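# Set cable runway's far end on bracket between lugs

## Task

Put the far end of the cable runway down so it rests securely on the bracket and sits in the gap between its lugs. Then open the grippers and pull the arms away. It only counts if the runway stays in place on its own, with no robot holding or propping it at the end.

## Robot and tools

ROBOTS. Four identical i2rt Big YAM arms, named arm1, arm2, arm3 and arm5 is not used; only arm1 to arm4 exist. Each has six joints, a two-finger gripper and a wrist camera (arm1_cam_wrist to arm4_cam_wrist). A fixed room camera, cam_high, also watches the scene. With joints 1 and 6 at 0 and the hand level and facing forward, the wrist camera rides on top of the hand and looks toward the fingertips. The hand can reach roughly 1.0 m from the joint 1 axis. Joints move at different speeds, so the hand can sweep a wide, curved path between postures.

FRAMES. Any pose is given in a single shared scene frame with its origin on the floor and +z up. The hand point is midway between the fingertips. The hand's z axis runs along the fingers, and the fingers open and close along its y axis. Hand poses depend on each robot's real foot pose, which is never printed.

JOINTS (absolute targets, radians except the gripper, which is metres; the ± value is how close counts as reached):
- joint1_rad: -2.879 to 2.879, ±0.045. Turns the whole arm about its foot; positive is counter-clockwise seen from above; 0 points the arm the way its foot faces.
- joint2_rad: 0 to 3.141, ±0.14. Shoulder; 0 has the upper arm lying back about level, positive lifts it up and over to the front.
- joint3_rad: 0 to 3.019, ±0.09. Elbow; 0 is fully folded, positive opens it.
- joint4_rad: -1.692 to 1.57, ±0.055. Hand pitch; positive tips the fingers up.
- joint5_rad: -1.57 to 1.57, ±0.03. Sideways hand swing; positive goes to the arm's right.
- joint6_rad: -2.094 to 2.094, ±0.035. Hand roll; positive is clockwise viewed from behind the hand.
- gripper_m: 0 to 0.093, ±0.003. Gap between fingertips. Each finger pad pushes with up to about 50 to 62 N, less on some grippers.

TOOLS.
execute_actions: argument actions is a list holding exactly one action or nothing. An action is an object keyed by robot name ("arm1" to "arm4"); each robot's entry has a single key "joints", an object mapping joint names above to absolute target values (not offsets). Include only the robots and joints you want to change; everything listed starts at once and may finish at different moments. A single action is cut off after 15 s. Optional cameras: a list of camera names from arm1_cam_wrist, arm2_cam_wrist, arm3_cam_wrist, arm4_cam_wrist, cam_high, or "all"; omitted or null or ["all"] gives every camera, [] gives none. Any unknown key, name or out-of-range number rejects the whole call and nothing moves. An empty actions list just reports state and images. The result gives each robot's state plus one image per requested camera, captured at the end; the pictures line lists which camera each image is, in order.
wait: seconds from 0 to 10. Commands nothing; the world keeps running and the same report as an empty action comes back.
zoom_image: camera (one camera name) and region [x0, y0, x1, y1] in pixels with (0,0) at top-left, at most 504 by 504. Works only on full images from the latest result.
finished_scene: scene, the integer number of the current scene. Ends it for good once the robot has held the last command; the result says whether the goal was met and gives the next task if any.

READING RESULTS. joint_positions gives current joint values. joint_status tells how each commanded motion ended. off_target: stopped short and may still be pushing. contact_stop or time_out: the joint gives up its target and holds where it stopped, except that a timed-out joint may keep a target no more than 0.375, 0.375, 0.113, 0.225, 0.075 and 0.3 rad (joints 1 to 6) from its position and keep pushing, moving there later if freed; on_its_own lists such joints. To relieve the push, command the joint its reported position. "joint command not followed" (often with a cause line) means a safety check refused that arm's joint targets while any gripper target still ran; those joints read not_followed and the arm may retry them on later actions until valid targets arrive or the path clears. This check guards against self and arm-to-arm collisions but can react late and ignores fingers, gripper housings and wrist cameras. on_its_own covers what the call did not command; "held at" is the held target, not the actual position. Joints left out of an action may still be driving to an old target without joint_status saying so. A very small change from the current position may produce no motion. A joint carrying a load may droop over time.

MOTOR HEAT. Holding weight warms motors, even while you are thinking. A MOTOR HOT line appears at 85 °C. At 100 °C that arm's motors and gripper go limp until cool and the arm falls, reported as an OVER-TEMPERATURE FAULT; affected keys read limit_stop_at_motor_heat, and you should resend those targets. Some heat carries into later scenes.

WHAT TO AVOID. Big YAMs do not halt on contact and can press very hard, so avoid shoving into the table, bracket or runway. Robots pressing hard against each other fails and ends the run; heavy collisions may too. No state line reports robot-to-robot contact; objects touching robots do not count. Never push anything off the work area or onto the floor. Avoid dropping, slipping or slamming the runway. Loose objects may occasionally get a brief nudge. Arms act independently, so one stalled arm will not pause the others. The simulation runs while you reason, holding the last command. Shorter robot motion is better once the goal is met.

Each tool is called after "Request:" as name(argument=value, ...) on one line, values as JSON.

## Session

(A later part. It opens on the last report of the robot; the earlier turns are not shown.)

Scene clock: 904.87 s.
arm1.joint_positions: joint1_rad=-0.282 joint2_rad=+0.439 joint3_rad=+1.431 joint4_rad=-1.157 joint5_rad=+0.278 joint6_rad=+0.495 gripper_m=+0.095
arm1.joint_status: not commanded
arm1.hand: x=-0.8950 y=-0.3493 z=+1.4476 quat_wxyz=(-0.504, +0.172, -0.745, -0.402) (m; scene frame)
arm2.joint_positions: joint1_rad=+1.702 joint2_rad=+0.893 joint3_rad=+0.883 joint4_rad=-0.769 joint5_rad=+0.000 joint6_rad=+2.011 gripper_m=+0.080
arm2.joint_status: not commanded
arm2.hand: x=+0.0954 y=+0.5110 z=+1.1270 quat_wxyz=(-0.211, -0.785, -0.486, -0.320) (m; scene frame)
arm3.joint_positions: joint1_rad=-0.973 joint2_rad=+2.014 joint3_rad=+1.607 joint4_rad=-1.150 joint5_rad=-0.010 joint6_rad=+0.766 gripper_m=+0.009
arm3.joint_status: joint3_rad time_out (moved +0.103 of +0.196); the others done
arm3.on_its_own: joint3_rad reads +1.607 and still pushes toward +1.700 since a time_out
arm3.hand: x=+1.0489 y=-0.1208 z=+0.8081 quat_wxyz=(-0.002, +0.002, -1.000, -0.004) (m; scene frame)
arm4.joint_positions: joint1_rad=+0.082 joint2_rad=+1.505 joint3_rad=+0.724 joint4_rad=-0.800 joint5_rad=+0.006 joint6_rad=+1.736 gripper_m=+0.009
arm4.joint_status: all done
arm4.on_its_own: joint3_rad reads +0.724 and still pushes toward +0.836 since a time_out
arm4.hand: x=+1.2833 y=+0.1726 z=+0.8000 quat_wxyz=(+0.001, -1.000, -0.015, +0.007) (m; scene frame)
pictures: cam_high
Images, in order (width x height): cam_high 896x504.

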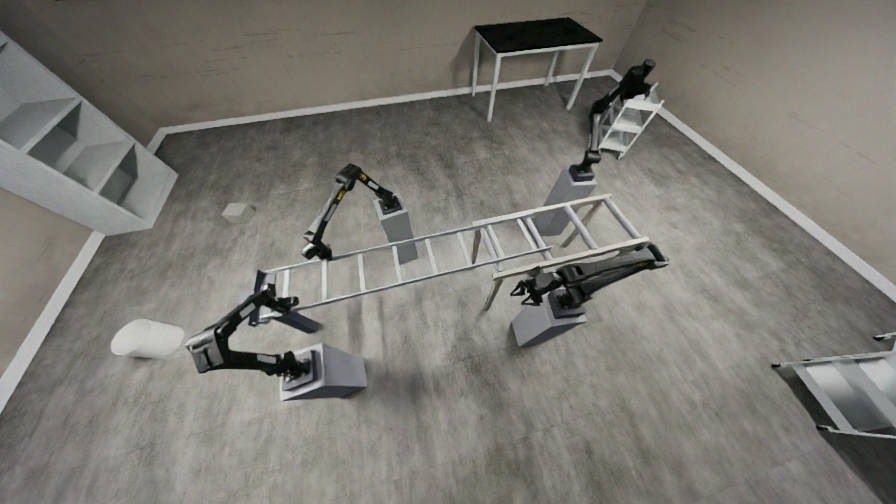

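Request:
execute_actions(actions=[{"arm4":{"joints":{"joint1_rad":0.192,"joint2_rad":1.47,"joint4_rad":-0.748,"joint6_rad":1.85}},"arm3":{"joints":{"joint1_rad":-1.01,"joint2_rad":2.065,"joint3_rad":1.815,"joint4_rad":-1.195,"joint6_rad":0.70}}}], cameras=["cam_high"])

Request:
zoom_image(camera="cam_high", region=[240, 255, 290, 290])

Request:
zoom_image(camera="cam_high", region=[240, 300, 290, 335])

Scene clock: 933.93 s.
arm1.joint_positions: joint1_rad=-0.282 joint2_rad=+0.439 joint3_rad=+1.431 joint4_rad=-1.157 joint5_rad=+0.278 joint6_rad=+0.495 gripper_m=+0.095
arm1.joint_status: not commanded
arm1.hand: x=-0.8950 y=-0.3493 z=+1.4476 quat_wxyz=(-0.504, +0.172, -0.745, -0.402) (m; scene frame)
arm2.joint_positions: joint1_rad=+1.702 joint2_rad=+0.893 joint3_rad=+0.883 joint4_rad=-0.769 joint5_rad=+0.000 joint6_rad=+2.011 gripper_m=+0.080
arm2.joint_status: not commanded
arm2.hand: x=+0.0954 y=+0.5110 z=+1.1270 quat_wxyz=(-0.211, -0.785, -0.486, -0.320) (m; scene frame)
arm3.joint_positions: joint1_rad=-1.018 joint2_rad=+2.108 joint3_rad=+1.730 joint4_rad=-1.186 joint5_rad=-0.011 joint6_rad=+0.721 gripper_m=+0.009
arm3.joint_status: all done
arm3.hand: x=+1.0904 y=-0.1196 z=+0.7961 quat_wxyz=(+0.001, +0.003, -1.000, -0.002) (m; scene frame)
arm4.joint_positions: joint1_rad=+0.201 joint2_rad=+1.557 joint3_rad=+0.733 joint4_rad=-0.756 joint5_rad=+0.006 joint6_rad=+1.853 gripper_m=+0.009
arm4.joint_status: all done
arm4.on_its_own: joint3_rad reads +0.733 and still pushes toward +0.836 since a time_out
arm4.hand: x=+1.3243 y=+0.1744 z=+0.7857 quat_wxyz=(+0.000, -1.000, -0.016, +0.007) (m; scene frame)
pictures: cam_high
Images, in order (width x height): cam_high 896x504.

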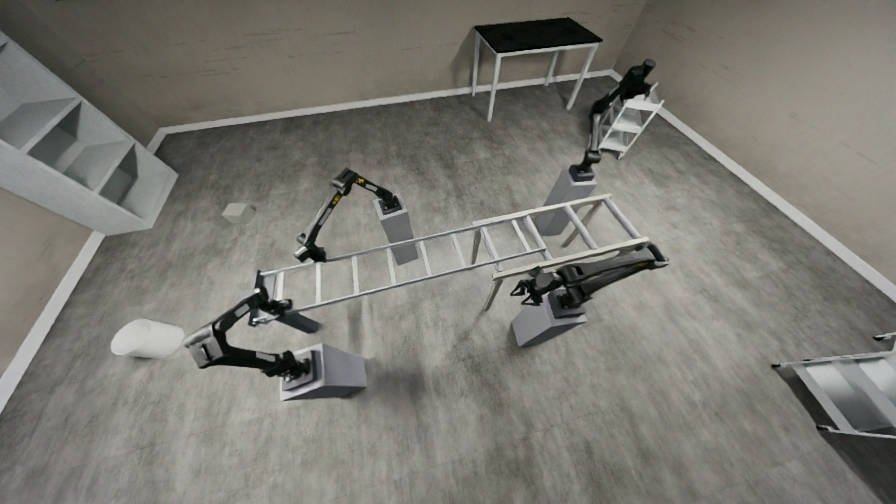

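Region (240, 255, 290, 290) of cam_high's 896x504 image, scaled by 10.080, with more detail than that image has; it fills the top 353 rows of this view, and the rest is white.

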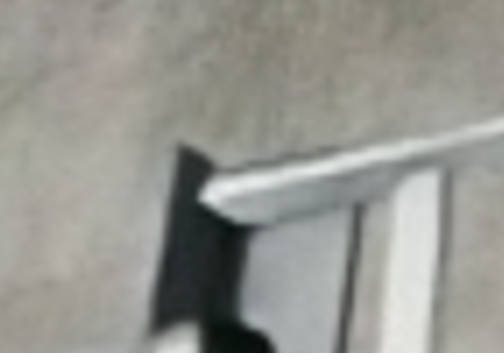

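Region (240, 300, 290, 335) of cam_high's 896x504 image, scaled by 10.080, with more detail than that image has; it fills the top 353 rows of this view, and the rest is white.

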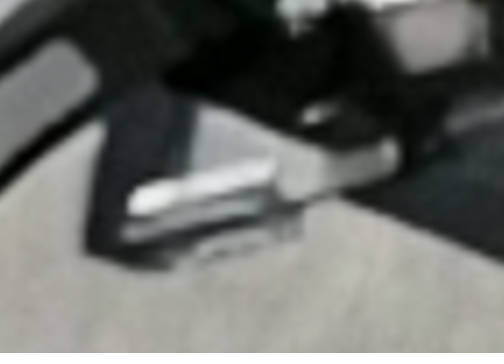

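Request:
execute_actions(actions=[{"arm4":{"joints":{"joint1_rad":0.199,"joint2_rad":1.522,"joint3_rad":0.80,"joint4_rad":-0.74}},"arm3":{"joints":{"joint1_rad":-1.016,"joint2_rad":2.108,"joint3_rad":1.79,"joint4_rad":-1.175}}}], cameras=["cam_high"])

Scene clock: 959.50 s.
arm1.joint_positions: joint1_rad=-0.282 joint2_rad=+0.439 joint3_rad=+1.431 joint4_rad=-1.157 joint5_rad=+0.278 joint6_rad=+0.495 gripper_m=+0.095
arm1.joint_status: not commanded
arm1.hand: x=-0.8950 y=-0.3493 z=+1.4476 quat_wxyz=(-0.504, +0.172, -0.745, -0.402) (m; scene frame)
arm2.joint_positions: joint1_rad=+1.702 joint2_rad=+0.893 joint3_rad=+0.883 joint4_rad=-0.769 joint5_rad=+0.000 joint6_rad=+2.011 gripper_m=+0.080
arm2.joint_status: not commanded
arm2.hand: x=+0.0954 y=+0.5110 z=+1.1270 quat_wxyz=(-0.211, -0.785, -0.486, -0.320) (m; scene frame)
arm3.joint_positions: joint1_rad=-1.018 joint2_rad=+2.115 joint3_rad=+1.730 joint4_rad=-1.184 joint5_rad=-0.012 joint6_rad=+0.721 gripper_m=+0.009
arm3.joint_status: all done
arm3.hand: x=+1.0900 y=-0.1198 z=+0.7917 quat_wxyz=(+0.003, +0.003, -1.000, +0.000) (m; scene frame)
arm4.joint_positions: joint1_rad=+0.201 joint2_rad=+1.572 joint3_rad=+0.733 joint4_rad=-0.752 joint5_rad=+0.006 joint6_rad=+1.853 gripper_m=+0.009
arm4.joint_status: all done
arm4.hand: x=+1.3239 y=+0.1756 z=+0.7808 quat_wxyz=(+0.005, -1.000, -0.016, +0.009) (m; scene frame)
pictures: cam_high
Images, in order (width x height): cam_high 896x504.

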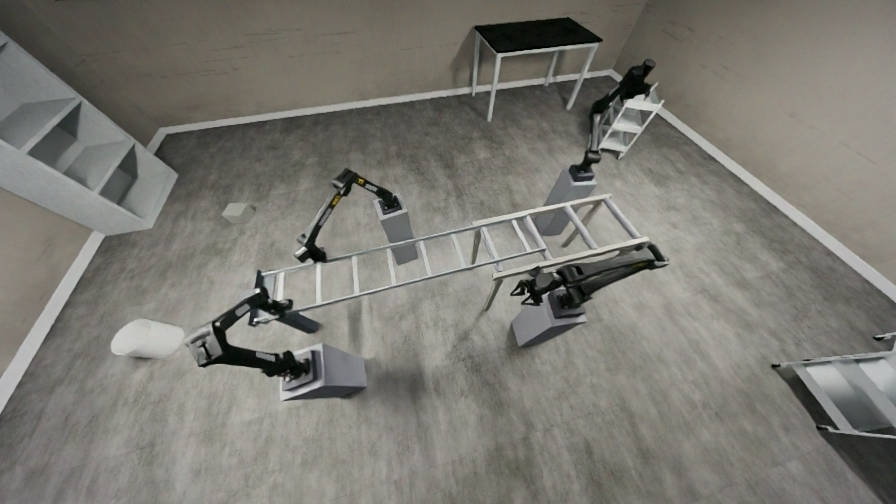

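Request:
execute_actions(actions=[{"arm4":{"joints":{"joint2_rad":1.555,"joint3_rad":0.755,"joint4_rad":-0.75,"gripper_m":0.04}},"arm3":{"joints":{"joint3_rad":1.75,"joint4_rad":-1.182,"joint6_rad":0.718,"gripper_m":0.04}}}], cameras=["cam_high","arm3_cam_wrist","arm4_cam_wrist"])

Scene clock: 965.10 s.
arm1.joint_positions: joint1_rad=-0.282 joint2_rad=+0.439 joint3_rad=+1.431 joint4_rad=-1.157 joint5_rad=+0.278 joint6_rad=+0.495 gripper_m=+0.095
arm1.joint_status: not commanded
arm1.hand: x=-0.8950 y=-0.3493 z=+1.4476 quat_wxyz=(-0.504, +0.172, -0.745, -0.402) (m; scene frame)
arm2.joint_positions: joint1_rad=+1.702 joint2_rad=+0.893 joint3_rad=+0.883 joint4_rad=-0.769 joint5_rad=+0.000 joint6_rad=+2.011 gripper_m=+0.080
arm2.joint_status: not commanded
arm2.hand: x=+0.0954 y=+0.5110 z=+1.1270 quat_wxyz=(-0.211, -0.785, -0.486, -0.320) (m; scene frame)
arm3.joint_positions: joint1_rad=-1.018 joint2_rad=+2.114 joint3_rad=+1.730 joint4_rad=-1.184 joint5_rad=-0.004 joint6_rad=+0.721 gripper_m=+0.040
arm3.joint_status: all done
arm3.hand: x=+1.0911 y=-0.1207 z=+0.7929 quat_wxyz=(+0.000, +0.003, -1.000, +0.002) (m; scene frame)
arm4.joint_positions: joint1_rad=+0.201 joint2_rad=+1.565 joint3_rad=+0.734 joint4_rad=-0.752 joint5_rad=+0.003 joint6_rad=+1.853 gripper_m=+0.040
arm4.joint_status: all done
arm4.hand: x=+1.3248 y=+0.1742 z=+0.7832 quat_wxyz=(+0.002, -1.000, -0.016, +0.006) (m; scene frame)
pictures: arm3_cam_wrist, arm4_cam_wrist, cam_high
Images, in order (width x height): arm3_cam_wrist 504x504, arm4_cam_wrist 504x504, cam_high 896x504.

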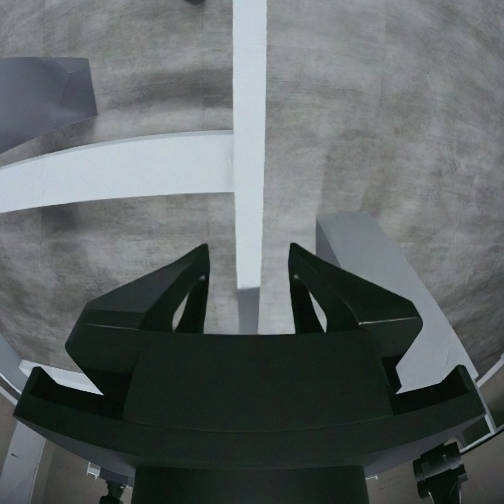

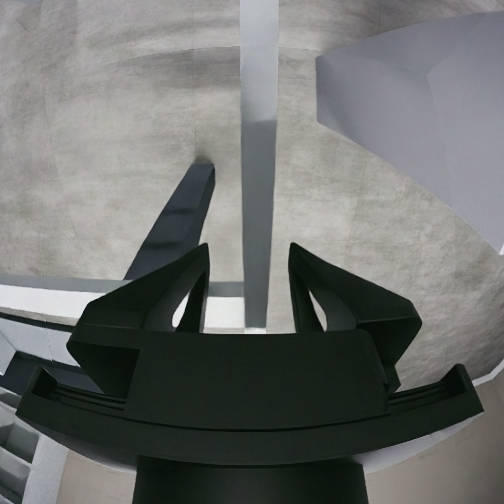

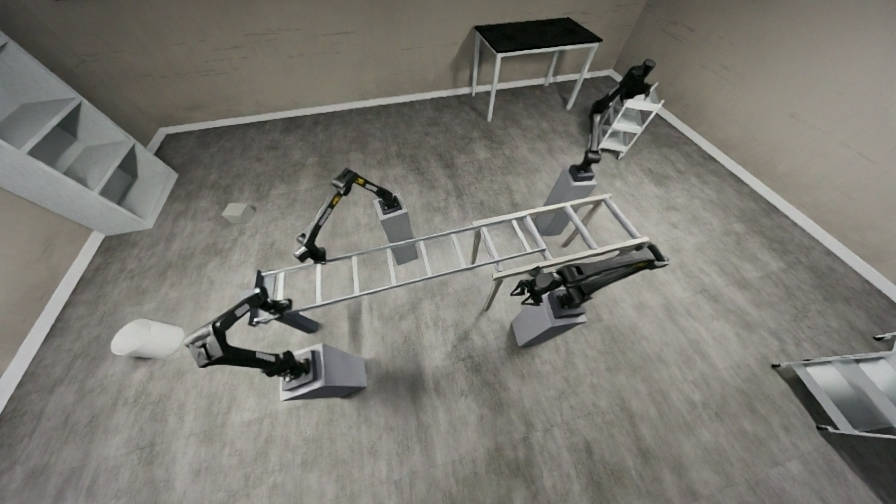

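Request:
execute_actions(actions=[{"arm4":{"joints":{"joint2_rad":0.45,"joint4_rad":-1.1,"gripper_m":0.08}},"arm3":{"joints":{"joint2_rad":1.25,"gripper_m":0.08}}}])

Request:
zoom_image(camera="cam_high", region=[220, 240, 340, 340])

Scene clock: 988.23 s.
arm1.joint_positions: joint1_rad=-0.282 joint2_rad=+0.439 joint3_rad=+1.431 joint4_rad=-1.157 joint5_rad=+0.278 joint6_rad=+0.495 gripper_m=+0.095
arm1.joint_status: not commanded
arm1.hand: x=-0.8950 y=-0.3493 z=+1.4476 quat_wxyz=(-0.504, +0.172, -0.745, -0.402) (m; scene frame)
arm2.joint_positions: joint1_rad=+1.702 joint2_rad=+0.893 joint3_rad=+0.883 joint4_rad=-0.769 joint5_rad=+0.000 joint6_rad=+2.011 gripper_m=+0.080
arm2.joint_status: not commanded
arm2.hand: x=+0.0954 y=+0.5110 z=+1.1270 quat_wxyz=(-0.211, -0.785, -0.486, -0.320) (m; scene frame)
arm3.joint_positions: joint1_rad=-1.018 joint2_rad=+1.253 joint3_rad=+1.742 joint4_rad=-1.184 joint5_rad=-0.003 joint6_rad=+0.721 gripper_m=+0.080
arm3.joint_status: all done
arm3.hand: x=+0.9886 y=-0.2069 z=+1.2961 quat_wxyz=(-0.317, +0.005, -0.907, -0.278) (m; scene frame)
arm4.joint_positions: joint1_rad=+0.201 joint2_rad=+0.445 joint3_rad=+0.734 joint4_rad=-1.085 joint5_rad=+0.003 joint6_rad=+1.853 gripper_m=+0.080
arm4.joint_status: all done
arm4.hand: x=+1.2973 y=+0.2664 z=+1.0893 quat_wxyz=(-0.365, -0.925, -0.016, -0.107) (m; scene frame)
pictures: arm1_cam_wrist, arm2_cam_wrist, arm3_cam_wrist, arm4_cam_wrist, cam_high
Images, in order (width x height): arm1_cam_wrist 504x504, arm2_cam_wrist 504x504, arm3_cam_wrist 504x504, arm4_cam_wrist 504x504, cam_high 896x504.

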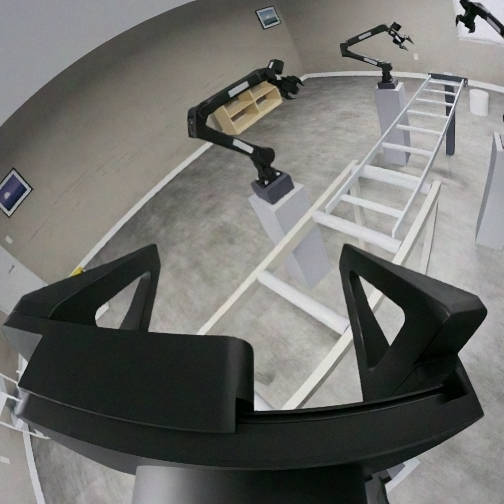

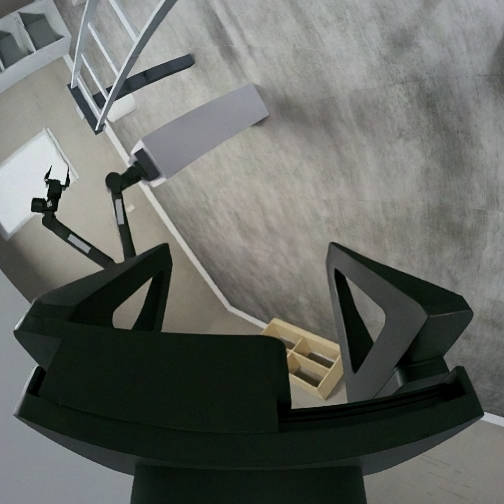

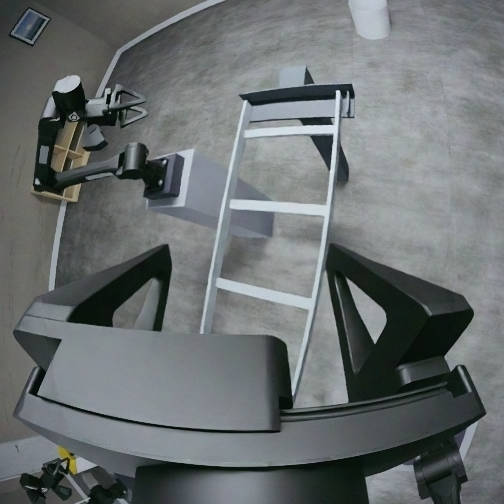

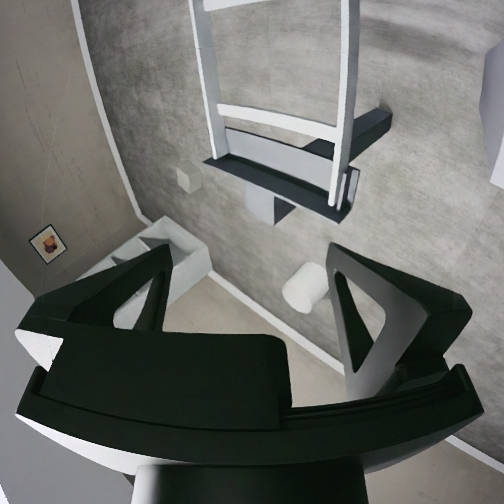

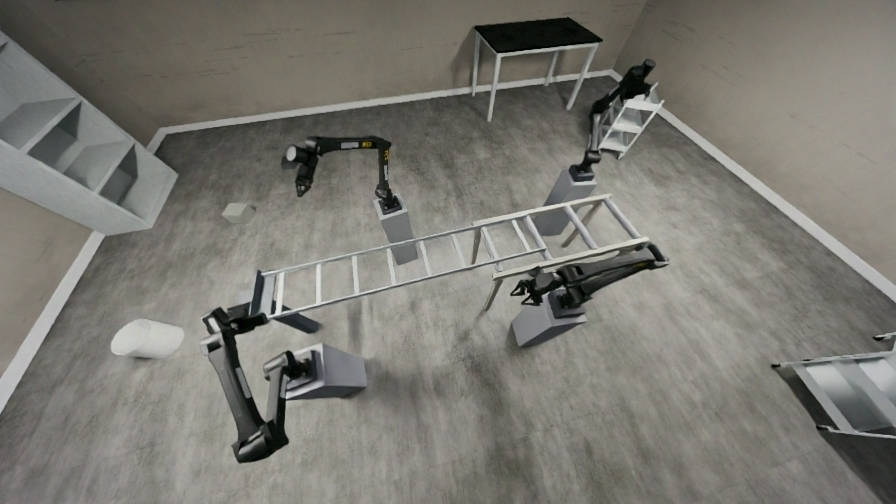

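Region (220, 240, 340, 340) of cam_high's 896x504 image, scaled by 4.200, with more detail than that image has.

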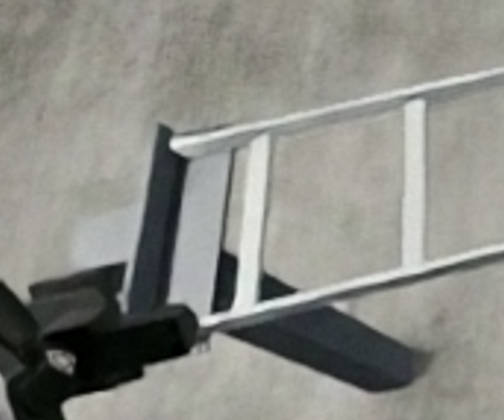

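Let me verify the seating between the lugs from both wrist cameras.

Request:
zoom_image(camera="arm4_cam_wrist", region=[190, 90, 400, 240])

Request:
zoom_image(camera="arm3_cam_wrist", region=[225, 60, 375, 160])

Region (190, 90, 400, 240) of arm4_cam_wrist's 504x504 image, scaled by 2.400, with more detail than that image has; it fills the top 360 rows of this view, and the rest is white.

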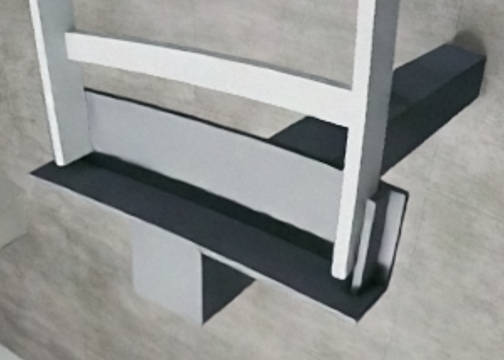

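Region (225, 60, 375, 160) of arm3_cam_wrist's 504x504 image, scaled by 3.360, with more detail than that image has.

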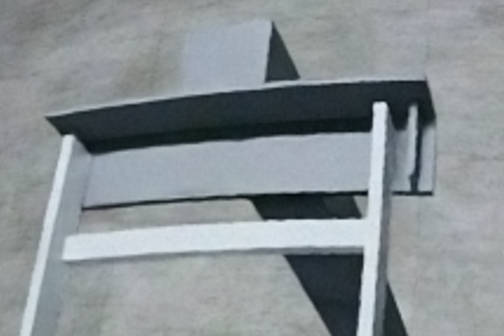

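Request:
finished_scene(scene=2)

The scene is finished: the task was done.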